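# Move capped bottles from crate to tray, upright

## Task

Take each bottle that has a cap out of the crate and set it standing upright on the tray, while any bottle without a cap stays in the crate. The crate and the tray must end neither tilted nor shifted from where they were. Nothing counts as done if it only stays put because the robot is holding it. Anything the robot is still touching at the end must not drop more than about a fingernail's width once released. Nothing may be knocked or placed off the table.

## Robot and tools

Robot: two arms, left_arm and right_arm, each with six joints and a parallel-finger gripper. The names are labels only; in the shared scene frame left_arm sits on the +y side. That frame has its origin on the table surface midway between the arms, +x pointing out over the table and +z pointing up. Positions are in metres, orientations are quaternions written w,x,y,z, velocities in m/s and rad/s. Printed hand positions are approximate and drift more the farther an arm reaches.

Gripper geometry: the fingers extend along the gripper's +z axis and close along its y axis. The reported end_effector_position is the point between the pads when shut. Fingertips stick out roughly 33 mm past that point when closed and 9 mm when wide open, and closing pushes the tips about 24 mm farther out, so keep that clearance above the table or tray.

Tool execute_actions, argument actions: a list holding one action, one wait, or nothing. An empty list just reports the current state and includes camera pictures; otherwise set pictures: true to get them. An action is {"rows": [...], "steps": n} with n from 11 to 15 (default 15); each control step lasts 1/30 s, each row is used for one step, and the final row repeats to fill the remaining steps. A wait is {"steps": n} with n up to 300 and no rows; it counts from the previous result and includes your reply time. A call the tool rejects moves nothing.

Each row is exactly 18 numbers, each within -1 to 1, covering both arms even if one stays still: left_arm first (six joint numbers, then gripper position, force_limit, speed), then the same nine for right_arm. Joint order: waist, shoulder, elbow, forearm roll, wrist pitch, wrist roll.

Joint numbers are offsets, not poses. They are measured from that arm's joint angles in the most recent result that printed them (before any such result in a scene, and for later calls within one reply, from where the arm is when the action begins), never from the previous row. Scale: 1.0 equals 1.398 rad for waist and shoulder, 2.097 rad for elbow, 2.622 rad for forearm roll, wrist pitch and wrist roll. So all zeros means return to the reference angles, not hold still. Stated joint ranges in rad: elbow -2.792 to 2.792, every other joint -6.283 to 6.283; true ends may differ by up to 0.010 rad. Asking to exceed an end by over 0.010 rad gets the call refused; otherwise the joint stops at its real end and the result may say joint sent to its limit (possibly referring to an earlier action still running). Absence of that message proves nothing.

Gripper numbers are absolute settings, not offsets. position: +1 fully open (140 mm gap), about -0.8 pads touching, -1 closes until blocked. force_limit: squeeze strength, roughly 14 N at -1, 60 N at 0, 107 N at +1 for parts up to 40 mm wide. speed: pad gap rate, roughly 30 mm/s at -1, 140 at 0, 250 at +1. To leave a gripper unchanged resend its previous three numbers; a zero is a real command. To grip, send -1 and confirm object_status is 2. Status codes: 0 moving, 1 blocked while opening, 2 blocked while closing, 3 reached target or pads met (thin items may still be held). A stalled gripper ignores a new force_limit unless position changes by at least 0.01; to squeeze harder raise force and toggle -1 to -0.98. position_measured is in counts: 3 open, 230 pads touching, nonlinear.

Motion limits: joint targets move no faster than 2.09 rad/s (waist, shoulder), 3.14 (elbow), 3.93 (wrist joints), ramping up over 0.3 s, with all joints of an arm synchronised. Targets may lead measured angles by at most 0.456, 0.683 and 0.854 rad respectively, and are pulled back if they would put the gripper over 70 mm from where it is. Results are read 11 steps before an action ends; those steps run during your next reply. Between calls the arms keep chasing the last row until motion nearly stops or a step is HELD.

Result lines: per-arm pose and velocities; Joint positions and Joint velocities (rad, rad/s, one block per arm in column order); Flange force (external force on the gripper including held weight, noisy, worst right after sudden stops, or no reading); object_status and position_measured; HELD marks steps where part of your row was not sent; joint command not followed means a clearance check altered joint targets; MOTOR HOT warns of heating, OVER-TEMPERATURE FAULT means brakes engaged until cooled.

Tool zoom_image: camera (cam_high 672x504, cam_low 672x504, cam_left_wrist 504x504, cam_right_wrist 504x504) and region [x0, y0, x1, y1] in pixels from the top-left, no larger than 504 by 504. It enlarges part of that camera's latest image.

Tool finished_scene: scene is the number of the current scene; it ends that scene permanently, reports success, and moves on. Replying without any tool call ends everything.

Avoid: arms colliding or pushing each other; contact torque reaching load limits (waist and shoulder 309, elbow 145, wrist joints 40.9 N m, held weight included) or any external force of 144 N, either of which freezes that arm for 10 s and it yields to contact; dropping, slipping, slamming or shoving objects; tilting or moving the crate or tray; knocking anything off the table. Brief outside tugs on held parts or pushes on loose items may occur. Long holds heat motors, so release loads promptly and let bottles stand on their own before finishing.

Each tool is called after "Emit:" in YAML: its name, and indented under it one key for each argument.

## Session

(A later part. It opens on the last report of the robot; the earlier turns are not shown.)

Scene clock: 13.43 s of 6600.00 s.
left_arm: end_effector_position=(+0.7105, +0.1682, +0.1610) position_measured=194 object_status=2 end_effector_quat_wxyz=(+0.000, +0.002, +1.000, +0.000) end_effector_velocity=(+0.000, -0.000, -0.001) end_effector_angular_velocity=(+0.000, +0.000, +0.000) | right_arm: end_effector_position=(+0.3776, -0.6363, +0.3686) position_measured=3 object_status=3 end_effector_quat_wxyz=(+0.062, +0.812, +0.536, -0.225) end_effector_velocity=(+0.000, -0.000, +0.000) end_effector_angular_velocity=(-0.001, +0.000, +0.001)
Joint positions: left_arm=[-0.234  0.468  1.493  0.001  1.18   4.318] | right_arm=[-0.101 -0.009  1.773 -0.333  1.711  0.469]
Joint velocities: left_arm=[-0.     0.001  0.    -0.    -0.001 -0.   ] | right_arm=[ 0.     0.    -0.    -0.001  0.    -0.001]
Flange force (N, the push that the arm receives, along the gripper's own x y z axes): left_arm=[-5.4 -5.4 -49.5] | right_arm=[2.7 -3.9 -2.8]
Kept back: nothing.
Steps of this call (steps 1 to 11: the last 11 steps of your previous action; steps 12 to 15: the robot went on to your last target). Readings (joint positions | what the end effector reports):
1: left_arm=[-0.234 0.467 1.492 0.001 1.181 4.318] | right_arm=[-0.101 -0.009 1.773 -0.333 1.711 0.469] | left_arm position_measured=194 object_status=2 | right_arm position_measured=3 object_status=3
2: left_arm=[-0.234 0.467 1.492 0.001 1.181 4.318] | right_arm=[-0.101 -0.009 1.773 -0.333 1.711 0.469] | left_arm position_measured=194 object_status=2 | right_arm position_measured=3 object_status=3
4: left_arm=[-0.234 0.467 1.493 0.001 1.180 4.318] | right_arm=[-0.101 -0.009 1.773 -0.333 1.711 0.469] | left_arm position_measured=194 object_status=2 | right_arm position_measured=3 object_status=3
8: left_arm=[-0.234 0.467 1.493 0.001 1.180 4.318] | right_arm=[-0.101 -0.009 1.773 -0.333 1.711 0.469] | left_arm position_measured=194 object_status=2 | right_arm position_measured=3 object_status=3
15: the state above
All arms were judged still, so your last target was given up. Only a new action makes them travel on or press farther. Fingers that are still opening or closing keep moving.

Emit:
execute_actions:
  actions:
    - {"rows":[[0,-0.001,-0.001,0,0.0014,0,-0.15,0,0,0,0,0,0,0,0,1,0,0]]}

Emit:
execute_actions:
  actions:
    - {"rows":[[0,-0.0276,-0.0562,0,0.0596,0,-0.15,0,0,0,0,0,0,0,0,1,0,0]]}

Emit:
execute_actions:
  actions:
    - {"rows":[[-0.232,-0.0195,0.0336,0,-0.0162,-0.1237,-0.15,0,0,0,0,0,0,0,0,1,0,0]]}

Emit:
execute_actions:
  actions:
    - {"steps":35}
  pictures: true

Scene clock: 14.27 s of 6600.00 s.
left_arm: end_effector_position=(+0.7103, +0.1683, +0.1617) position_measured=175 object_status=0 end_effector_quat_wxyz=(+0.000, +0.002, +1.000, +0.000) end_effector_velocity=(+0.005, -0.002, +0.018) end_effector_angular_velocity=(-0.005, -0.011, +0.001) | right_arm: end_effector_position=(+0.3776, -0.6363, +0.3686) position_measured=3 object_status=3 end_effector_quat_wxyz=(+0.062, +0.812, +0.536, -0.225) end_effector_velocity=(+0.000, -0.000, -0.000) end_effector_angular_velocity=(-0.001, +0.000, -0.001)
Joint positions: left_arm=[-0.234  0.467  1.492  0.001  1.182  4.318] | right_arm=[-0.101 -0.009  1.773 -0.333  1.711  0.469]
Joint velocities: left_arm=[ 0.    -0.009 -0.022  0.     0.019 -0.001] | right_arm=[ 0.     0.001 -0.    -0.    -0.     0.001]
Flange force (N, the push that the arm receives, along the gripper's own x y z axes): left_arm=[2.4 1.9 -7.3] | right_arm=[0.8 -3.2 -3.1]
Steps of this call (steps 1 to 21: nothing new was sent; steps 22 to 25: the first 4 steps of this action). Readings (joint positions | what the end effector reports):
22: left_arm=[-0.234 0.468 1.493 0.001 1.180 4.318] | right_arm=[-0.101 -0.009 1.773 -0.333 1.711 0.469] | left_arm position_measured=194 object_status=0 | right_arm position_measured=3 object_status=3
23: left_arm=[-0.234 0.467 1.493 0.001 1.180 4.318] | right_arm=[-0.101 -0.009 1.773 -0.333 1.711 0.469] | left_arm position_measured=194 object_status=0 | right_arm position_measured=3 object_status=3
25: the state above

Scene clock: 14.77 s of 6600.00 s.
left_arm: end_effector_position=(+0.7138, +0.1668, +0.1970) position_measured=148 object_status=3 end_effector_quat_wxyz=(+0.000, +0.002, +1.000, +0.000) end_effector_velocity=(+0.053, -0.022, +0.562) end_effector_angular_velocity=(-0.027, -0.065, +0.001) | right_arm: end_effector_position=(+0.3776, -0.6363, +0.3686) position_measured=3 object_status=3 end_effector_quat_wxyz=(+0.062, +0.812, +0.536, -0.225) end_effector_velocity=(-0.000, -0.000, +0.000) end_effector_angular_velocity=(-0.000, -0.001, -0.000)
Joint positions: left_arm=[-0.234  0.452  1.447  0.001  1.241  4.318] | right_arm=[-0.101 -0.009  1.773 -0.333  1.711  0.469]
Joint velocities: left_arm=[ 0.    -0.243 -0.695  0.     0.868  0.   ] | right_arm=[ 0.    -0.001 -0.    -0.     0.     0.   ]
Flange force (N, the push that the arm receives, along the gripper's own x y z axes): left_arm=[3.1 -1.6 -9.0] | right_arm=[-0.1 -3.7 -2.9]
Steps of this call (steps 1 to 11: the last 11 steps of your previous action; steps 12 to 15: the first 4 steps of this action, its rows measured from where the robot was after step 11). Readings (joint positions | what the end effector reports):
11: left_arm=[-0.234 0.466 1.491 0.001 1.184 4.318] | right_arm=[-0.101 -0.009 1.773 -0.333 1.711 0.469] | left_arm position_measured=148 object_status=3 | right_arm position_measured=3 object_status=3
12: left_arm=[-0.234 0.466 1.491 0.001 1.184 4.318] | right_arm=[-0.101 -0.009 1.773 -0.333 1.711 0.469] | left_arm position_measured=148 object_status=3 | right_arm position_measured=3 object_status=3
13: left_arm=[-0.234 0.465 1.486 0.001 1.191 4.318] | right_arm=[-0.101 -0.009 1.773 -0.333 1.711 0.469] | left_arm position_measured=148 object_status=3 | right_arm position_measured=3 object_status=3
15: the state above

Scene clock: 15.27 s of 6600.00 s.
left_arm: end_effector_position=(+0.7030, +0.1429, +0.2540) position_measured=148 object_status=3 end_effector_quat_wxyz=(-0.000, +0.002, +1.000, +0.001) end_effector_velocity=(-0.222, -0.446, -0.027) end_effector_angular_velocity=(+0.000, -0.000, -0.011) | right_arm: end_effector_position=(+0.3776, -0.6363, +0.3686) position_measured=3 object_status=3 end_effector_quat_wxyz=(+0.062, +0.812, +0.536, -0.225) end_effector_velocity=(+0.000, -0.000, -0.000) end_effector_angular_velocity=(-0.001, -0.000, -0.001)
Joint positions: left_arm=[-0.267  0.425  1.382  0.001  1.335  4.285] | right_arm=[-0.101 -0.009  1.773 -0.333  1.711  0.469]
Joint velocities: left_arm=[-0.623 -0.048  0.12  -0.    -0.071 -0.613] | right_arm=[-0.     0.    -0.    -0.001 -0.     0.001]
Flange force (N, the push that the arm receives, along the gripper's own x y z axes): left_arm=[-1.1 1.3 -2.5] | right_arm=[1.0 -1.3 -2.7]
Steps of this call (steps 1 to 11: the last 11 steps of your previous action; steps 12 to 15: the first 4 steps of this action, its rows measured from where the robot was after step 11). Readings (joint positions | what the end effector reports):
11: left_arm=[-0.234 0.428 1.374 0.001 1.340 4.318] | right_arm=[-0.101 -0.009 1.773 -0.333 1.711 0.469] | left_arm position_measured=148 object_status=3 | right_arm position_measured=3 object_status=3
12: left_arm=[-0.234 0.428 1.373 0.001 1.340 4.318] | right_arm=[-0.101 -0.009 1.773 -0.333 1.711 0.469] | left_arm position_measured=148 object_status=3 | right_arm position_measured=3 object_status=3
13: left_arm=[-0.238 0.427 1.375 0.001 1.340 4.315] | right_arm=[-0.101 -0.009 1.773 -0.333 1.711 0.469] | left_arm position_measured=148 object_status=3 | right_arm position_measured=3 object_status=3
15: the state above

Scene clock: 16.43 s of 6600.00 s.
left_arm: end_effector_position=(+0.5707, -0.0446, +0.2398) position_measured=148 object_status=3 end_effector_quat_wxyz=(+0.000, +0.002, +1.000, +0.000) end_effector_velocity=(-0.001, -0.001, -0.000) end_effector_angular_velocity=(+0.000, +0.000, -0.001) | right_arm: end_effector_position=(+0.3776, -0.6363, +0.3686) position_measured=3 object_status=3 end_effector_quat_wxyz=(+0.062, +0.812, +0.536, -0.225) end_effector_velocity=(+0.000, +0.000, -0.000) end_effector_angular_velocity=(+0.001, +0.001, +0.001)
Joint positions: left_arm=[-0.559  0.401  1.444  0.001  1.297  3.994] | right_arm=[-0.101 -0.009  1.773 -0.333  1.711  0.469]
Joint velocities: left_arm=[-0.001  0.    -0.     0.     0.     0.   ] | right_arm=[ 0.     0.    -0.     0.     0.    -0.001]
Flange force (N, the push that the arm receives, along the gripper's own x y z axes): left_arm=[2.3 -1.4 -4.0] | right_arm=[-0.1 -1.0 -3.4]
Kept back: nothing.
Steps of this call (steps 1 to 11: the last 11 steps of your previous action; steps 12 to 35: the robot went on to your last target). Readings (joint positions | what the end effector reports):
1: left_arm=[-0.288 0.423 1.386 0.001 1.333 4.265] | right_arm=[-0.101 -0.009 1.773 -0.333 1.711 0.469] | left_arm position_measured=148 object_status=3 | right_arm position_measured=3 object_status=3
2: left_arm=[-0.307 0.422 1.390 0.001 1.330 4.246] | right_arm=[-0.101 -0.009 1.773 -0.333 1.711 0.469] | left_arm position_measured=148 object_status=3 | right_arm position_measured=3 object_status=3
4: left_arm=[-0.343 0.419 1.398 0.001 1.326 4.210] | right_arm=[-0.101 -0.009 1.773 -0.333 1.711 0.469] | left_arm position_measured=148 object_status=3 | right_arm position_measured=3 object_status=3
8: left_arm=[-0.415 0.413 1.413 0.001 1.316 4.138] | right_arm=[-0.101 -0.009 1.773 -0.333 1.711 0.469] | left_arm position_measured=148 object_status=3 | right_arm position_measured=3 object_status=3
35: the state above

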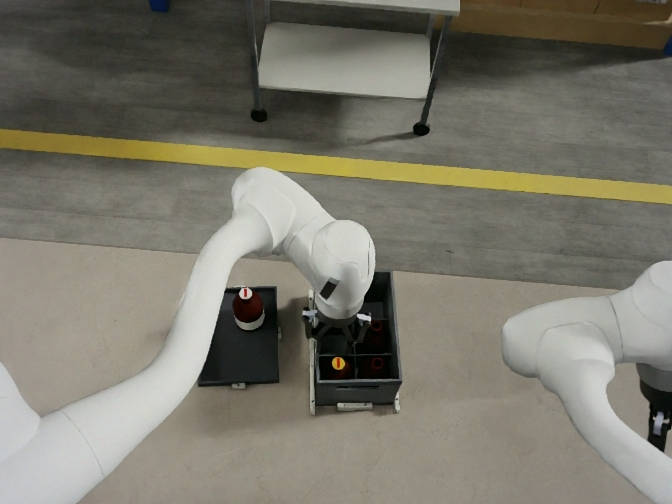

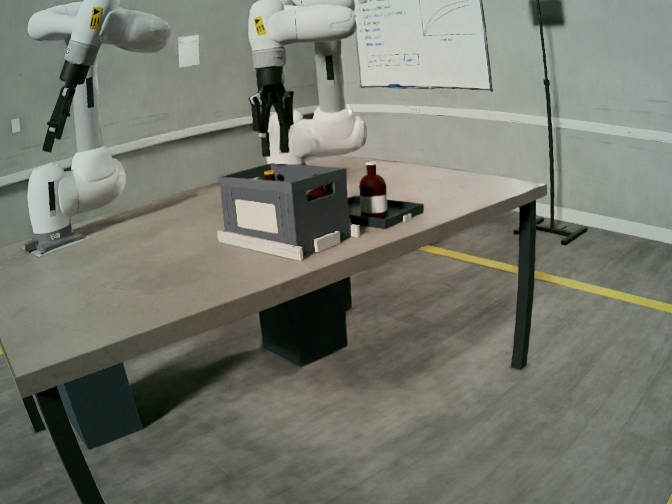

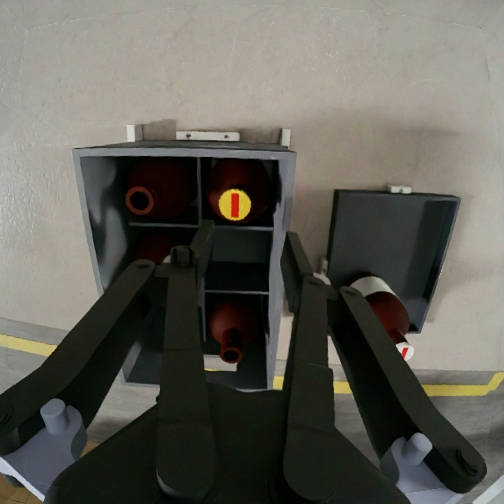

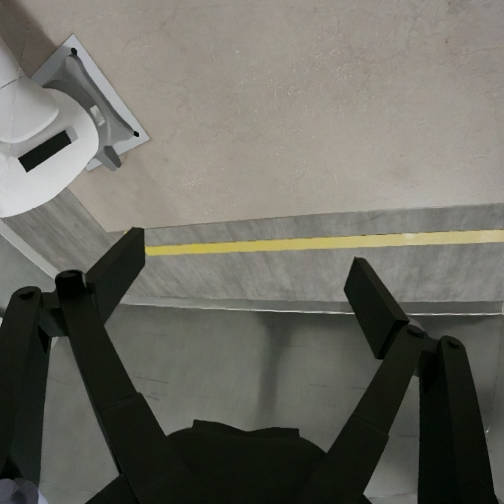

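Emit:
execute_actions:
  actions:
    - {"rows":[[-0.0107,0,0,0,0,-0.0057,-0.15,0,0,0,0,0,0,0,0,1,0,0],[-0.0107,0,0,0,0,-0.0057,-0.15,0,0,0,0,0,0,0,0,1,0,0],[-0.0107,0,0,0,0,-0.0057,-0.15,0,0,0,0,0,0,0,0,1,0,0],[-0.0107,0.0335,0.0341,0,-0.0453,-0.0057,-0.15,0,0,0,0,0,0,0,0,1,0,0]]}

Emit:
execute_actions:
  actions:
    - {"rows":[[0,0,0,0,0,0,-1,0,0,0,0,0,0,0,0,1,0,0]]}
  pictures: true

Emit:
execute_actions:
  actions:
    - {"rows":[[0,-0.0283,-0.0397,0,0.0468,0,-1,0,0,0,0,0,0,0,0,1,0,0]]}

Emit:
execute_actions:
  actions:
    - {"rows":[[0,-0.0237,-0.0814,0,0.0777,0,-1,0,0,0,0,0,0,0,0,1,0,0]]}

Emit:
execute_actions:
  actions:
    - {"steps":16}

Emit:
execute_actions:
  actions:
    - {"rows":[[0.212,-0.1036,0.0919,0,-0.0183,0.1131,-1,0,0,0,0,0,0,0,0,1,0,0]]}

Emit:
execute_actions:
  actions:
    - {"steps":25}

Emit:
execute_actions:
  actions:
    - {"rows":[[0,0.0592,0.1156,0,-0.124,0,-1,0,0,0,0,0,0,0,0,1,0,0]]}

Emit:
execute_actions:
  actions:
    - {"steps":26}
  pictures: true

Scene clock: 22.37 s of 6600.00 s.
left_arm: end_effector_position=(+0.5654, -0.0511, +0.2396) position_measured=148 object_status=3 end_effector_quat_wxyz=(+0.000, +0.002, +1.000, +0.000) end_effector_velocity=(-0.030, -0.041, -0.026) end_effector_angular_velocity=(-0.002, -0.002, -0.003) | right_arm: end_effector_position=(+0.3776, -0.6363, +0.3686) position_measured=3 object_status=3 end_effector_quat_wxyz=(+0.062, +0.812, +0.536, -0.225) end_effector_velocity=(+0.000, -0.000, -0.000) end_effector_angular_velocity=(-0.000, +0.001, +0.002)
Joint positions: left_arm=[-0.569  0.401  1.444  0.001  1.297  3.983] | right_arm=[-0.101 -0.009  1.773 -0.333  1.711  0.469]
Joint velocities: left_arm=[-0.065  0.015  0.027  0.    -0.045 -0.062] | right_arm=[-0.     0.    -0.    -0.001 -0.    -0.002]
Flange force (N, the push that the arm receives, along the gripper's own x y z axes): left_arm=[1.6 -1.0 -4.0] | right_arm=[2.5 -2.0 -3.8]
Steps of this call (steps 1 to 15: the robot went on to your last target; steps 16 to 90: nothing new was sent; then 2.80 s passed at rest; steps 91 to 94: the first 4 steps of this action). Readings (joint positions | what the end effector reports):
91: left_arm=[-0.559 0.401 1.444 0.001 1.297 3.994] | right_arm=[-0.101 -0.009 1.773 -0.333 1.711 0.469] | left_arm position_measured=148 object_status=3 | right_arm position_measured=3 object_status=3
92: left_arm=[-0.562 0.401 1.444 0.001 1.297 3.991] | right_arm=[-0.101 -0.009 1.773 -0.333 1.711 0.469] | left_arm position_measured=148 object_status=3 | right_arm position_measured=3 object_status=3
94: the state above

Scene clock: 22.87 s of 6600.00 s.
left_arm: end_effector_position=(+0.5670, -0.0570, +0.1657) position_measured=167 object_status=0 end_effector_quat_wxyz=(+0.000, +0.002, +1.000, +0.000) end_effector_velocity=(-0.000, -0.000, +0.000) end_effector_angular_velocity=(-0.000, +0.000, -0.000) | right_arm: end_effector_position=(+0.3776, -0.6363, +0.3686) position_measured=3 object_status=3 end_effector_quat_wxyz=(+0.062, +0.812, +0.536, -0.225) end_effector_velocity=(-0.000, +0.000, +0.000) end_effector_angular_velocity=(+0.001, -0.001, -0.000)
Joint positions: left_arm=[-0.573  0.447  1.515  0.001  1.179  3.979] | right_arm=[-0.101 -0.009  1.773 -0.333  1.711  0.469]
Joint velocities: left_arm=[-0.001 -0.    -0.    -0.     0.001 -0.   ] | right_arm=[-0.    -0.001 -0.     0.001 -0.     0.   ]
Flange force (N, the push that the arm receives, along the gripper's own x y z axes): left_arm=[2.2 -0.3 -5.7] | right_arm=[0.8 -1.8 -3.0]
Steps of this call (steps 1 to 11: the last 11 steps of your previous action; steps 12 to 15: the first 4 steps of this action, its rows measured from where the robot was after step 11). Readings (joint positions | what the end effector reports):
11: left_arm=[-0.573 0.447 1.515 0.001 1.179 3.979] | right_arm=[-0.101 -0.009 1.773 -0.333 1.711 0.469] | left_arm position_measured=148 object_status=3 | right_arm position_measured=3 object_status=3
12: left_arm=[-0.573 0.447 1.515 0.001 1.179 3.979] | right_arm=[-0.101 -0.009 1.773 -0.333 1.711 0.469] | left_arm position_measured=148 object_status=0 | right_arm position_measured=3 object_status=3
13: left_arm=[-0.573 0.447 1.515 0.001 1.179 3.979] | right_arm=[-0.101 -0.009 1.773 -0.333 1.711 0.469] | left_arm position_measured=151 object_status=0 | right_arm position_measured=3 object_status=3
15: the state above

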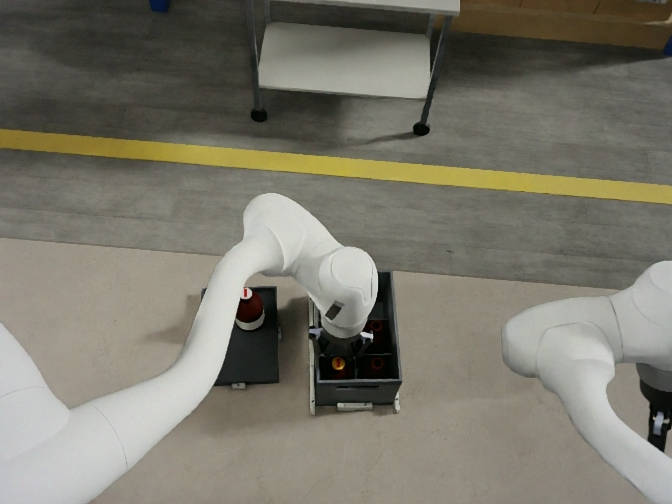

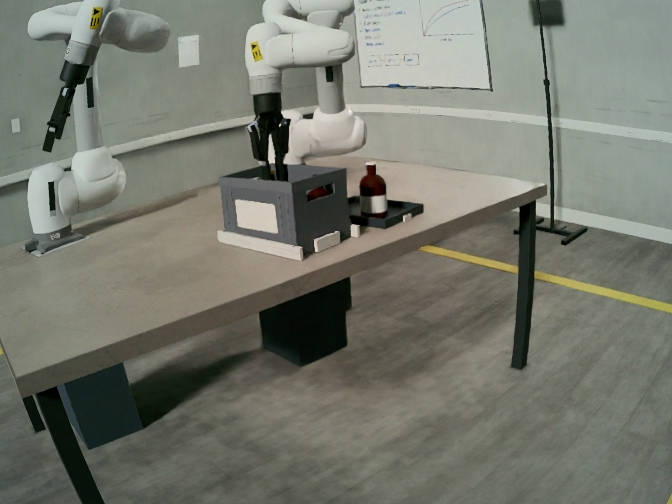

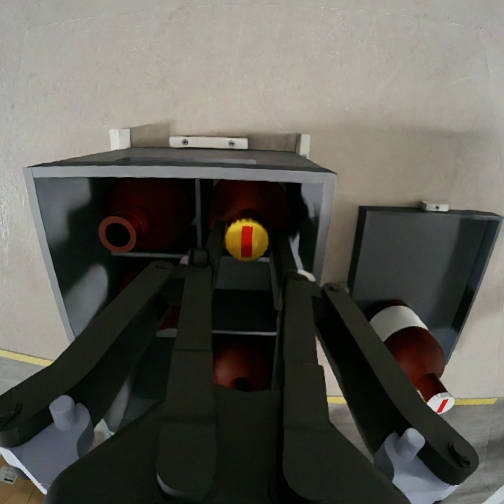

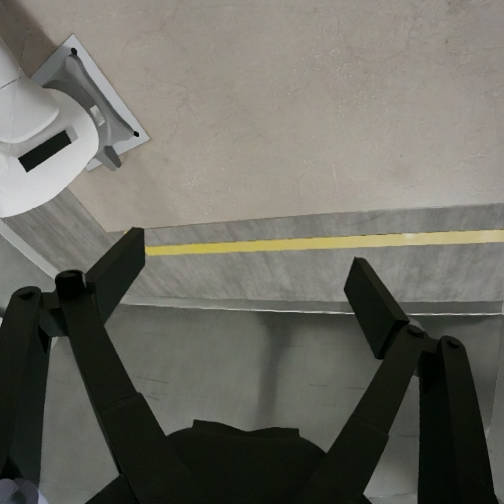

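Scene clock: 23.37 s of 6600.00 s.
left_arm: end_effector_position=(+0.5681, -0.0580, +0.2004) position_measured=194 object_status=2 end_effector_quat_wxyz=(+0.000, +0.002, +1.000, +0.000) end_effector_velocity=(+0.019, -0.017, +0.567) end_effector_angular_velocity=(-0.057, -0.063, +0.001) | right_arm: end_effector_position=(+0.3776, -0.6363, +0.3686) position_measured=3 object_status=3 end_effector_quat_wxyz=(+0.062, +0.812, +0.536, -0.225) end_effector_velocity=(-0.000, +0.000, +0.000) end_effector_angular_velocity=(+0.001, +0.000, +0.001)
Joint positions: left_arm=[-0.573  0.429  1.476  0.001  1.236  3.979] | right_arm=[-0.101 -0.009  1.773 -0.333  1.711  0.469]
Joint velocities: left_arm=[ 0.    -0.306 -0.618 -0.     0.838 -0.   ] | right_arm=[-0.    -0.    -0.     0.001  0.    -0.001]
Flange force (N, the push that the arm receives, along the gripper's own x y z axes): left_arm=[-3.7 1.0 -1.7] | right_arm=[1.6 -3.9 -3.0]
Steps of this call (steps 1 to 11: the last 11 steps of your previous action; steps 12 to 15: the first 4 steps of this action, its rows measured from where the robot was after step 11). Readings (joint positions | what the end effector reports):
11: left_arm=[-0.573 0.447 1.515 0.001 1.179 3.979] | right_arm=[-0.101 -0.009 1.773 -0.333 1.711 0.469] | left_arm position_measured=194 object_status=2 | right_arm position_measured=3 object_status=3
12: left_arm=[-0.573 0.447 1.515 0.001 1.179 3.979] | right_arm=[-0.101 -0.009 1.773 -0.333 1.711 0.469] | left_arm position_measured=194 object_status=2 | right_arm position_measured=3 object_status=3
13: left_arm=[-0.573 0.445 1.511 0.001 1.186 3.979] | right_arm=[-0.101 -0.009 1.773 -0.333 1.711 0.469] | left_arm position_measured=194 object_status=2 | right_arm position_measured=3 object_status=3
15: the state above

Scene clock: 23.87 s of 6600.00 s.
left_arm: end_effector_position=(+0.5690, -0.0587, +0.2734) position_measured=194 object_status=2 end_effector_quat_wxyz=(+0.000, +0.002, +1.000, +0.000) end_effector_velocity=(+0.029, -0.026, +0.558) end_effector_angular_velocity=(-0.044, -0.049, +0.001) | right_arm: end_effector_position=(+0.3776, -0.6363, +0.3686) position_measured=3 object_status=3 end_effector_quat_wxyz=(+0.062, +0.812, +0.536, -0.225) end_effector_velocity=(+0.000, -0.000, -0.000) end_effector_angular_velocity=(-0.001, +0.000, +0.001)
Joint positions: left_arm=[-0.573  0.399  1.384  0.001  1.358  3.979] | right_arm=[-0.101 -0.009  1.773 -0.333  1.711  0.469]
Joint velocities: left_arm=[ 0.    -0.166 -0.782 -0.     0.882 -0.   ] | right_arm=[-0.     0.    -0.    -0.001 -0.001 -0.001]
Flange force (N, the push that the arm receives, along the gripper's own x y z axes): left_arm=[2.1 1.7 -0.3] | right_arm=[0.4 -4.4 -2.7]
Steps of this call (steps 1 to 11: the last 11 steps of your previous action; steps 12 to 15: the first 4 steps of this action, its rows measured from where the robot was after step 11). Readings (joint positions | what the end effector reports):
11: left_arm=[-0.573 0.408 1.432 0.001 1.301 3.979] | right_arm=[-0.101 -0.009 1.773 -0.333 1.711 0.469] | left_arm position_measured=194 object_status=2 | right_arm position_measured=3 object_status=3
12: left_arm=[-0.573 0.408 1.432 0.001 1.302 3.979] | right_arm=[-0.101 -0.009 1.773 -0.333 1.711 0.469] | left_arm position_measured=194 object_status=2 | right_arm position_measured=3 object_status=3
13: left_arm=[-0.573 0.407 1.426 0.001 1.309 3.979] | right_arm=[-0.101 -0.009 1.773 -0.333 1.711 0.469] | left_arm position_measured=194 object_status=2 | right_arm position_measured=3 object_status=3
15: the state above

Scene clock: 24.40 s of 6600.00 s.
left_arm: end_effector_position=(+0.5671, -0.0570, +0.3607) position_measured=194 object_status=2 end_effector_quat_wxyz=(+0.001, +0.002, +1.000, +0.000) end_effector_velocity=(-0.001, -0.000, +0.001) end_effector_angular_velocity=(+0.000, +0.001, -0.001) | right_arm: end_effector_position=(+0.3776, -0.6363, +0.3686) position_measured=3 object_status=3 end_effector_quat_wxyz=(+0.062, +0.812, +0.536, -0.225) end_effector_velocity=(-0.000, -0.000, -0.000) end_effector_angular_velocity=(+0.000, +0.000, -0.001)
Joint positions: left_arm=[-0.573  0.375  1.261  0.001  1.505  3.979] | right_arm=[-0.101 -0.009  1.773 -0.333  1.711  0.469]
Joint velocities: left_arm=[-0.001 -0.    -0.001 -0.     0.002  0.   ] | right_arm=[-0.001  0.     0.     0.001  0.     0.   ]
Flange force (N, the push that the arm receives, along the gripper's own x y z axes): left_arm=[2.9 -0.2 2.1] | right_arm=[1.2 -1.4 -3.7]
Kept back: nothing.
Steps of this call (steps 1 to 11: the last 11 steps of your previous action; steps 12 to 16: the robot went on to your last target). Readings (joint positions | what the end effector reports):
1: left_arm=[-0.573 0.394 1.360 0.001 1.386 3.979] | right_arm=[-0.101 -0.009 1.773 -0.333 1.711 0.469] | left_arm position_measured=194 object_status=2 | right_arm position_measured=3 object_status=3
2: left_arm=[-0.573 0.389 1.339 0.001 1.412 3.979] | right_arm=[-0.101 -0.009 1.773 -0.333 1.711 0.469] | left_arm position_measured=194 object_status=2 | right_arm position_measured=3 object_status=3
4: left_arm=[-0.573 0.382 1.299 0.001 1.460 3.979] | right_arm=[-0.101 -0.009 1.773 -0.333 1.711 0.469] | left_arm position_measured=194 object_status=2 | right_arm position_measured=3 object_status=3
8: left_arm=[-0.573 0.375 1.265 0.001 1.501 3.979] | right_arm=[-0.101 -0.009 1.773 -0.333 1.711 0.469] | left_arm position_measured=194 object_status=2 | right_arm position_measured=3 object_status=3
16: the state above

Scene clock: 24.53 s of 6600.00 s.
left_arm: end_effector_position=(+0.5757, -0.0307, +0.3602) position_measured=194 object_status=2 end_effector_quat_wxyz=(+0.000, +0.002, +1.000, +0.000) end_effector_velocity=(+0.156, +0.488, +0.015) end_effector_angular_velocity=(+0.003, +0.004, +0.014) | right_arm: end_effector_position=(+0.3776, -0.6363, +0.3686) position_measured=3 object_status=3 end_effector_quat_wxyz=(+0.062, +0.812, +0.536, -0.225) end_effector_velocity=(-0.000, -0.000, +0.000) end_effector_angular_velocity=(-0.000, -0.000, -0.001)
Joint positions: left_arm=[-0.541  0.359  1.284  0.001  1.499  4.012] | right_arm=[-0.101 -0.009  1.773 -0.333  1.711  0.469]
Joint velocities: left_arm=[ 0.609 -0.295  0.382 -0.    -0.084  0.595] | right_arm=[-0.    -0.     0.    -0.     0.     0.001]
Flange force (N, the push that the arm receives, along the gripper's own x y z axes): left_arm=[6.3 -0.3 4.8] | right_arm=[2.9 -4.9 -4.0]
Steps of this call (steps 1 to 4: the first 4 steps of this action). Readings (joint positions | what the end effector reports):
1: left_arm=[-0.573 0.374 1.261 0.001 1.505 3.979] | right_arm=[-0.101 -0.009 1.773 -0.333 1.711 0.469] | left_arm position_measured=194 object_status=2 | right_arm position_measured=3 object_status=3
2: left_arm=[-0.570 0.373 1.264 0.001 1.504 3.983] | right_arm=[-0.101 -0.009 1.773 -0.333 1.711 0.469] | left_arm position_measured=194 object_status=2 | right_arm position_measured=3 object_status=3
4: the state above

Scene clock: 25.37 s of 6600.00 s.
left_arm: end_effector_position=(+0.6077, +0.1789, +0.3607) position_measured=194 object_status=2 end_effector_quat_wxyz=(+0.001, +0.002, +1.000, +0.000) end_effector_velocity=(-0.000, +0.001, +0.000) end_effector_angular_velocity=(+0.000, +0.000, +0.000) | right_arm: end_effector_position=(+0.3776, -0.6363, +0.3686) position_measured=3 object_status=3 end_effector_quat_wxyz=(+0.062, +0.812, +0.536, -0.225) end_effector_velocity=(-0.000, -0.000, -0.000) end_effector_angular_velocity=(-0.000, +0.001, -0.002)
Joint positions: left_arm=[-0.277  0.23   1.454  0.001  1.457  4.276] | right_arm=[-0.101 -0.009  1.773 -0.333  1.711  0.469]
Joint velocities: left_arm=[ 0.001 -0.     0.001  0.     0.001  0.001] | right_arm=[-0.001  0.     0.    -0.     0.     0.001]
Flange force (N, the push that the arm receives, along the gripper's own x y z axes): left_arm=[4.6 -3.1 2.6] | right_arm=[1.3 -3.6 -4.1]
Kept back: nothing.
Steps of this call (steps 1 to 11: the last 11 steps of your previous action; steps 12 to 25: the robot went on to your last target). Readings (joint positions | what the end effector reports):
1: left_arm=[-0.520 0.349 1.296 0.001 1.496 4.032] | right_arm=[-0.101 -0.009 1.773 -0.333 1.711 0.469] | left_arm position_measured=194 object_status=2 | right_arm position_measured=3 object_status=3
2: left_arm=[-0.502 0.340 1.308 0.001 1.494 4.050] | right_arm=[-0.101 -0.009 1.773 -0.333 1.711 0.469] | left_arm position_measured=194 object_status=2 | right_arm position_measured=3 object_status=3
4: left_arm=[-0.468 0.323 1.331 0.001 1.488 4.085] | right_arm=[-0.101 -0.009 1.773 -0.333 1.711 0.469] | left_arm position_measured=194 object_status=2 | right_arm position_measured=3 object_status=3
8: left_arm=[-0.397 0.288 1.376 0.001 1.477 4.155] | right_arm=[-0.101 -0.009 1.773 -0.333 1.711 0.469] | left_arm position_measured=194 object_status=2 | right_arm position_measured=3 object_status=3
25: the state above

Scene clock: 25.50 s of 6600.00 s.
left_arm: end_effector_position=(+0.6114, +0.1773, +0.3264) position_measured=194 object_status=2 end_effector_quat_wxyz=(+0.000, +0.002, +1.000, +0.000) end_effector_velocity=(+0.034, -0.016, -0.558) end_effector_angular_velocity=(+0.027, +0.057, -0.000) | right_arm: end_effector_position=(+0.3776, -0.6363, +0.3686) position_measured=3 object_status=3 end_effector_quat_wxyz=(+0.062, +0.812, +0.536, -0.225) end_effector_velocity=(-0.000, +0.000, +0.000) end_effector_angular_velocity=(-0.001, +0.000, +0.000)
Joint positions: left_arm=[-0.277  0.244  1.498  0.001  1.399  4.276] | right_arm=[-0.101 -0.009  1.773 -0.333  1.711  0.469]
Joint velocities: left_arm=[ 0.     0.247  0.699  0.    -0.883 -0.   ] | right_arm=[ 0.    -0.    -0.    -0.001  0.001  0.   ]
Flange force (N, the push that the arm receives, along the gripper's own x y z axes): left_arm=[-1.0 -1.0 6.7] | right_arm=[2.4 -2.4 -4.3]
Steps of this call (steps 1 to 4: the first 4 steps of this action). Readings (joint positions | what the end effector reports):
1: left_arm=[-0.277 0.230 1.454 0.001 1.457 4.276] | right_arm=[-0.101 -0.009 1.773 -0.333 1.711 0.469] | left_arm position_measured=194 object_status=2 | right_arm position_measured=3 object_status=3
2: left_arm=[-0.277 0.231 1.459 0.001 1.450 4.276] | right_arm=[-0.101 -0.009 1.773 -0.333 1.711 0.469] | left_arm position_measured=194 object_status=2 | right_arm position_measured=3 object_status=3
4: the state above

Scene clock: 26.37 s of 6600.00 s.
left_arm: end_effector_position=(+0.6078, +0.1788, +0.1728) position_measured=194 object_status=2 end_effector_quat_wxyz=(+0.000, +0.002, +1.000, +0.000) end_effector_velocity=(+0.001, +0.000, -0.000) end_effector_angular_velocity=(-0.001, -0.002, +0.001) | right_arm: end_effector_position=(+0.3776, -0.6363, +0.3686) position_measured=3 object_status=3 end_effector_quat_wxyz=(+0.062, +0.812, +0.536, -0.225) end_effector_velocity=(-0.000, +0.000, -0.000) end_effector_angular_velocity=(+0.000, +0.001, -0.001)
Joint positions: left_arm=[-0.277  0.313  1.696  0.001  1.132  4.276] | right_arm=[-0.101 -0.009  1.773 -0.333  1.711  0.469]
Joint velocities: left_arm=[ 0.001  0.     0.    -0.    -0.002 -0.   ] | right_arm=[-0.     0.    -0.     0.001  0.001  0.001]
Flange force (N, the push that the arm receives, along the gripper's own x y z axes): left_arm=[1.8 -2.0 1.8] | right_arm=[0.4 -1.6 -3.2]
Kept back: nothing.
Steps of this call (steps 1 to 11: the last 11 steps of your previous action; steps 12 to 26: the robot went on to your last target). Readings (joint positions | what the end effector reports):
1: left_arm=[-0.277 0.252 1.519 0.001 1.371 4.276] | right_arm=[-0.101 -0.009 1.773 -0.333 1.711 0.469] | left_arm position_measured=194 object_status=2 | right_arm position_measured=3 object_status=3
2: left_arm=[-0.277 0.259 1.538 0.001 1.345 4.276] | right_arm=[-0.101 -0.009 1.773 -0.333 1.711 0.469] | left_arm position_measured=194 object_status=2 | right_arm position_measured=3 object_status=3
4: left_arm=[-0.277 0.272 1.576 0.001 1.293 4.276] | right_arm=[-0.101 -0.009 1.773 -0.333 1.711 0.469] | left_arm position_measured=194 object_status=2 | right_arm position_measured=3 object_status=3
8: left_arm=[-0.277 0.298 1.654 0.001 1.190 4.276] | right_arm=[-0.101 -0.009 1.773 -0.333 1.711 0.469] | left_arm position_measured=194 object_status=2 | right_arm position_measured=3 object_status=3
26: the state above

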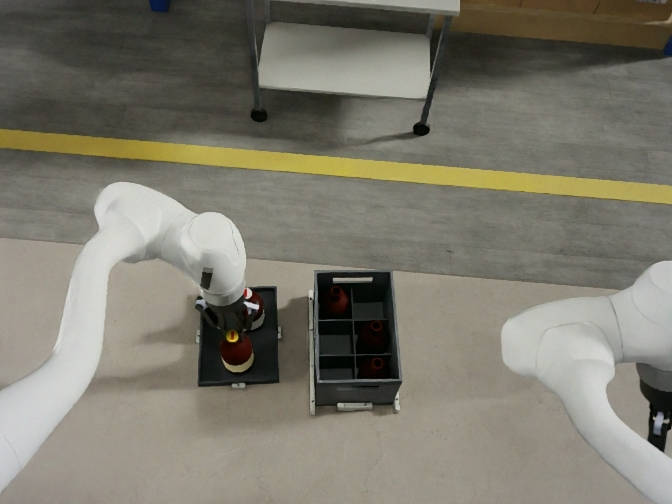

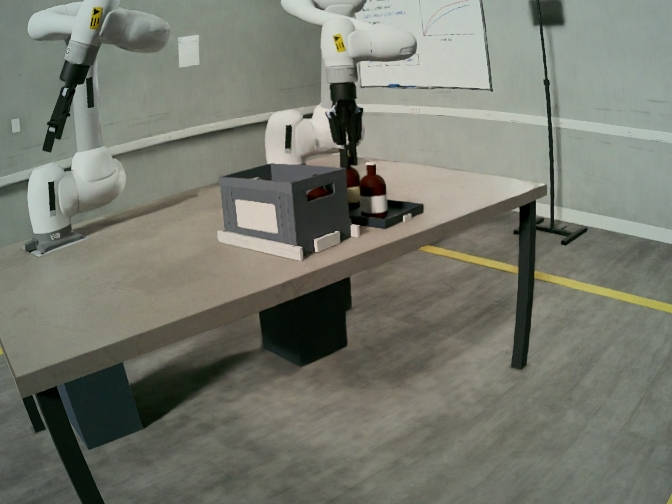

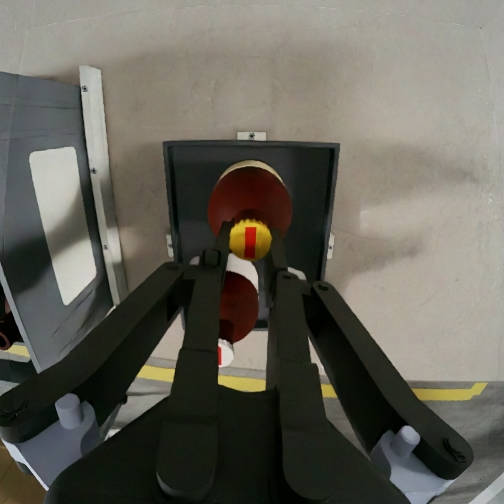

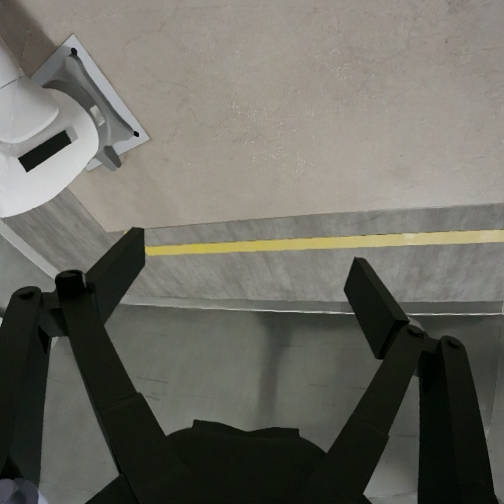

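Lower about 9 mm.

Emit:
execute_actions:
  actions:
    - {"rows":[[0,0.0022,0.0021,0,-0.0029,0,-1,0,0,0,0,0,0,0,0,1,0,0],[0,0.0022,0.0021,0,-0.0029,0,-1,0,0,0,0,0,0,0,0,1,0,0],[0,0.0022,0.0021,0,-0.0029,0,-1,0,0,0,0,0,0,0,0,1,0,0],[0,0.0044,0.0043,0,-0.0058,0,-1,0,0,0,0,0,0,0,0,1,0,0]]}

Emit:
execute_actions:
  actions:
    - {"steps":15}

Emit:
execute_actions:
  actions:
    - {"rows":[[0,0,0,0,0,0,0,0,0,0,0,0,0,0,0,1,0,0]]}

Emit:
execute_actions:
  actions:
    - {"rows":[[0,-0.028,-0.032,0,0.04,0,0,0,0,0,0,0,0,0,0,1,0,0]]}

Emit:
execute_actions:
  actions:
    - {"steps":14}
  pictures: true

Scene clock: 30.27 s of 6600.00 s.
left_arm: end_effector_position=(+0.6078, +0.1789, +0.1694) position_measured=194 object_status=2 end_effector_quat_wxyz=(+0.000, +0.002, +1.000, +0.000) end_effector_velocity=(+0.004, -0.002, -0.027) end_effector_angular_velocity=(-0.004, -0.009, -0.001) | right_arm: end_effector_position=(+0.3776, -0.6363, +0.3686) position_measured=3 object_status=3 end_effector_quat_wxyz=(+0.062, +0.812, +0.536, -0.225) end_effector_velocity=(+0.000, -0.000, +0.000) end_effector_angular_velocity=(-0.001, -0.000, +0.001)
Joint positions: left_arm=[-0.277  0.315  1.7    0.001  1.126  4.276] | right_arm=[-0.101 -0.009  1.773 -0.333  1.711  0.469]
Joint velocities: left_arm=[-0.     0.02   0.026 -0.    -0.056  0.   ] | right_arm=[ 0.    -0.     0.    -0.001 -0.    -0.   ]
Flange force (N, the push that the arm receives, along the gripper's own x y z axes): left_arm=[0.0 -2.0 2.3] | right_arm=[2.2 -3.7 -3.5]
Steps of this call (steps 1 to 15: the robot went on to your last target; steps 16 to 90: nothing new was sent; then 0.77 s passed at rest; steps 91 to 94: the first 4 steps of this action). Readings (joint positions | what the end effector reports):
91: left_arm=[-0.277 0.313 1.696 0.001 1.132 4.276] | right_arm=[-0.101 -0.009 1.773 -0.333 1.711 0.469] | left_arm position_measured=194 object_status=2 | right_arm position_measured=3 object_status=3
92: left_arm=[-0.277 0.313 1.697 0.001 1.130 4.276] | right_arm=[-0.101 -0.009 1.773 -0.333 1.711 0.469] | left_arm position_measured=194 object_status=2 | right_arm position_measured=3 object_status=3
94: the state above

Scene clock: 30.77 s of 6600.00 s.
left_arm: end_effector_position=(+0.6078, +0.1788, +0.1640) position_measured=194 object_status=2 end_effector_quat_wxyz=(+0.000, +0.002, +1.000, +0.000) end_effector_velocity=(+0.000, +0.001, -0.000) end_effector_angular_velocity=(+0.000, +0.001, +0.001) | right_arm: end_effector_position=(+0.3776, -0.6363, +0.3686) position_measured=3 object_status=3 end_effector_quat_wxyz=(+0.062, +0.812, +0.536, -0.225) end_effector_velocity=(+0.000, +0.000, -0.000) end_effector_angular_velocity=(+0.000, +0.000, +0.001)
Joint positions: left_arm=[-0.277  0.319  1.705  0.001  1.117  4.276] | right_arm=[-0.101 -0.009  1.773 -0.333  1.711  0.469]
Joint velocities: left_arm=[ 0.001  0.     0.    -0.     0.001 -0.   ] | right_arm=[ 0.     0.    -0.    -0.    -0.    -0.001]
Flange force (N, the push that the arm receives, along the gripper's own x y z axes): left_arm=[3.5 -3.2 1.9] | right_arm=[3.4 -2.7 -4.2]
Kept back: nothing.
Steps of this call (steps 1 to 11: the last 11 steps of your previous action; steps 12 to 15: the robot went on to your last target). Readings (joint positions | what the end effector reports):
1: left_arm=[-0.277 0.316 1.701 0.001 1.124 4.276] | right_arm=[-0.101 -0.009 1.773 -0.333 1.711 0.469] | left_arm position_measured=194 object_status=2 | right_arm position_measured=3 object_status=3
2: left_arm=[-0.277 0.317 1.703 0.001 1.121 4.276] | right_arm=[-0.101 -0.009 1.773 -0.333 1.711 0.469] | left_arm position_measured=194 object_status=2 | right_arm position_measured=3 object_status=3
4: left_arm=[-0.277 0.318 1.704 0.001 1.118 4.276] | right_arm=[-0.101 -0.009 1.773 -0.333 1.711 0.469] | left_arm position_measured=194 object_status=2 | right_arm position_measured=3 object_status=3
8: left_arm=[-0.277 0.319 1.705 0.001 1.117 4.276] | right_arm=[-0.101 -0.009 1.773 -0.333 1.711 0.469] | left_arm position_measured=194 object_status=2 | right_arm position_measured=3 object_status=3
15: the state above
All arms were judged still, so your last target was given up. Only a new action makes them travel on or press farther. Fingers that are still opening or closing keep moving.

Scene clock: 30.90 s of 6600.00 s.
left_arm: end_effector_position=(+0.6078, +0.1788, +0.1639) position_measured=176 object_status=0 end_effector_quat_wxyz=(+0.000, +0.002, +1.000, +0.000) end_effector_velocity=(-0.000, +0.000, -0.000) end_effector_angular_velocity=(+0.000, +0.000, +0.000) | right_arm: end_effector_position=(+0.3776, -0.6363, +0.3686) position_measured=3 object_status=3 end_effector_quat_wxyz=(+0.062, +0.812, +0.536, -0.225) end_effector_velocity=(-0.000, -0.000, -0.000) end_effector_angular_velocity=(+0.000, +0.001, -0.001)
Joint positions: left_arm=[-0.277  0.319  1.705  0.001  1.117  4.276] | right_arm=[-0.101 -0.009  1.773 -0.333  1.711  0.469]
Joint velocities: left_arm=[ 0.  0. -0. -0.  0. -0.] | right_arm=[-0.001  0.     0.     0.     0.     0.   ]
Flange force (N, the push that the arm receives, along the gripper's own x y z axes): left_arm=[0.2 -2.7 -3.7] | right_arm=[2.7 -3.2 -3.6]
Steps of this call (steps 1 to 4: the first 4 steps of this action). Readings (joint positions | what the end effector reports):
1: left_arm=[-0.277 0.319 1.705 0.001 1.117 4.276] | right_arm=[-0.101 -0.009 1.773 -0.333 1.711 0.469] | left_arm position_measured=194 object_status=0 | right_arm position_measured=3 object_status=3
2: left_arm=[-0.277 0.319 1.705 0.001 1.117 4.276] | right_arm=[-0.101 -0.009 1.773 -0.333 1.711 0.469] | left_arm position_measured=194 object_status=0 | right_arm position_measured=3 object_status=3
4: the state above

Scene clock: 31.40 s of 6600.00 s.
left_arm: end_effector_position=(+0.6091, +0.1782, +0.1959) position_measured=129 object_status=3 end_effector_quat_wxyz=(+0.001, +0.002, +1.000, -0.000) end_effector_velocity=(+0.018, -0.009, +0.482) end_effector_angular_velocity=(-0.033, -0.070, -0.000) | right_arm: end_effector_position=(+0.3776, -0.6363, +0.3686) position_measured=3 object_status=3 end_effector_quat_wxyz=(+0.062, +0.812, +0.536, -0.225) end_effector_velocity=(-0.000, -0.000, +0.000) end_effector_angular_velocity=(-0.001, +0.000, -0.001)
Joint positions: left_arm=[-0.277  0.299  1.67   0.001  1.171  4.276] | right_arm=[-0.101 -0.009  1.773 -0.333  1.711  0.469]
Joint velocities: left_arm=[-0.001 -0.311 -0.514  0.     0.747 -0.   ] | right_arm=[-0.    -0.    -0.    -0.001  0.001  0.   ]
Flange force (N, the push that the arm receives, along the gripper's own x y z axes): left_arm=[6.3 -1.8 -11.6] | right_arm=[2.0 -1.2 -3.5]
Steps of this call (steps 1 to 11: the last 11 steps of your previous action; steps 12 to 15: the first 4 steps of this action, its rows measured from where the robot was after step 11). Readings (joint positions | what the end effector reports):
11: left_arm=[-0.277 0.319 1.705 0.001 1.117 4.276] | right_arm=[-0.101 -0.009 1.773 -0.333 1.711 0.469] | left_arm position_measured=129 object_status=0 | right_arm position_measured=3 object_status=3
12: left_arm=[-0.277 0.319 1.705 0.001 1.117 4.276] | right_arm=[-0.101 -0.009 1.773 -0.333 1.711 0.469] | left_arm position_measured=129 object_status=3 | right_arm position_measured=3 object_status=3
13: left_arm=[-0.277 0.317 1.702 0.001 1.123 4.276] | right_arm=[-0.101 -0.009 1.773 -0.333 1.711 0.469] | left_arm position_measured=129 object_status=3 | right_arm position_measured=3 object_status=3
15: the state above

Scene clock: 31.87 s of 6600.00 s.
left_arm: end_effector_position=(+0.6081, +0.1787, +0.2257) position_measured=129 object_status=3 end_effector_quat_wxyz=(+0.001, +0.002, +1.000, -0.000) end_effector_velocity=(-0.000, -0.001, +0.000) end_effector_angular_velocity=(+0.000, +0.001, -0.001) | right_arm: end_effector_position=(+0.3776, -0.6363, +0.3686) position_measured=3 object_status=3 end_effector_quat_wxyz=(+0.062, +0.812, +0.536, -0.225) end_effector_velocity=(+0.000, -0.000, +0.000) end_effector_angular_velocity=(+0.000, +0.000, +0.003)
Joint positions: left_arm=[-0.277  0.28   1.638  0.001  1.222  4.276] | right_arm=[-0.101 -0.009  1.773 -0.333  1.711  0.469]
Joint velocities: left_arm=[-0.001  0.    -0.     0.     0.001  0.   ] | right_arm=[-0.     0.    -0.    -0.001 -0.001 -0.003]
Flange force (N, the push that the arm receives, along the gripper's own x y z axes): left_arm=[2.9 -3.3 -2.8] | right_arm=[1.1 -3.3 -2.3]
Kept back: nothing.
Steps of this call (steps 1 to 11: the last 11 steps of your previous action; steps 12 to 14: the robot went on to your last target). Readings (joint positions | what the end effector reports):
1: left_arm=[-0.277 0.290 1.656 0.001 1.193 4.276] | right_arm=[-0.101 -0.009 1.773 -0.333 1.711 0.469] | left_arm position_measured=129 object_status=3 | right_arm position_measured=3 object_status=3
2: left_arm=[-0.277 0.284 1.647 0.001 1.207 4.276] | right_arm=[-0.101 -0.009 1.773 -0.333 1.711 0.469] | left_arm position_measured=129 object_status=3 | right_arm position_measured=3 object_status=3
4: left_arm=[-0.277 0.281 1.641 0.001 1.217 4.276] | right_arm=[-0.101 -0.009 1.773 -0.333 1.711 0.469] | left_arm position_measured=129 object_status=3 | right_arm position_measured=3 object_status=3
8: left_arm=[-0.277 0.280 1.639 0.001 1.221 4.276] | right_arm=[-0.101 -0.009 1.773 -0.333 1.711 0.469] | left_arm position_measured=129 object_status=3 | right_arm position_measured=3 object_status=3
14: the state above

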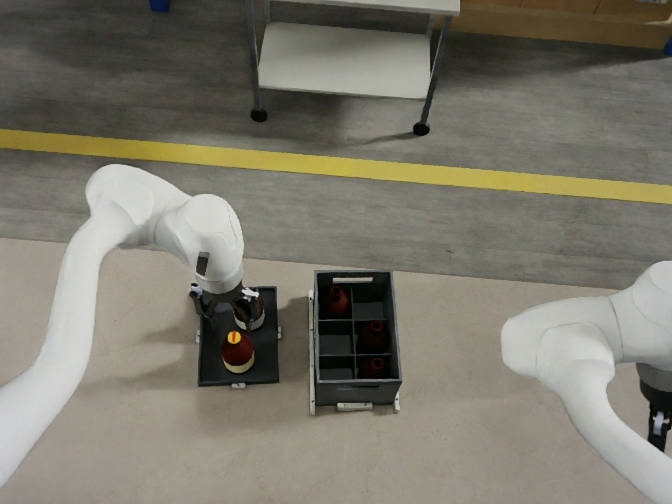

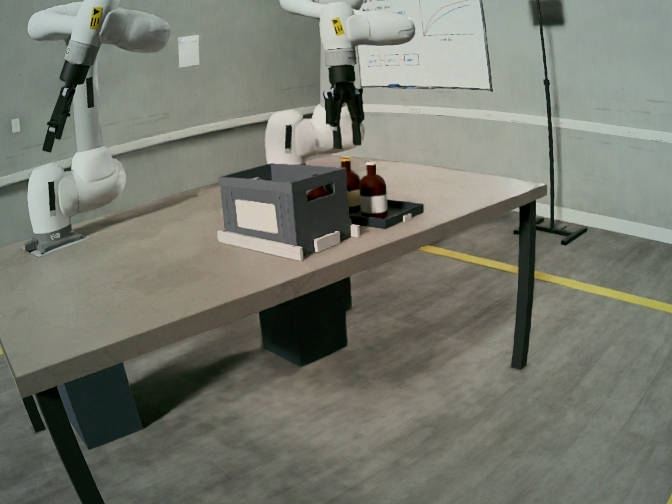

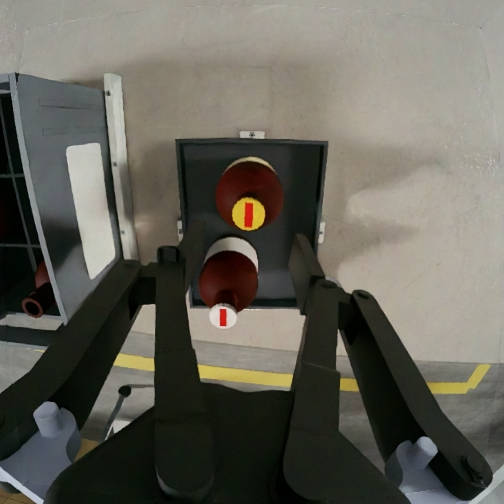

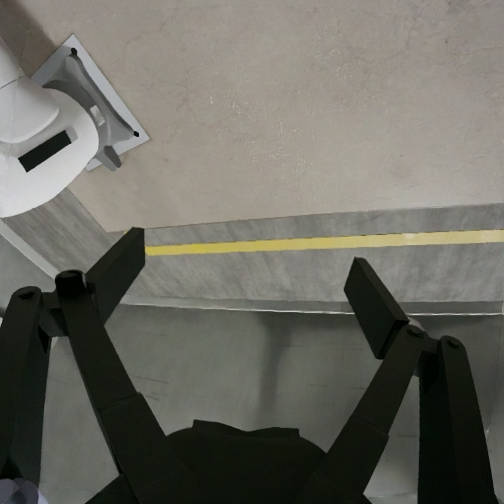

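Emit:
finished_scene:
  scene: 2

The scene is finished: the task was done.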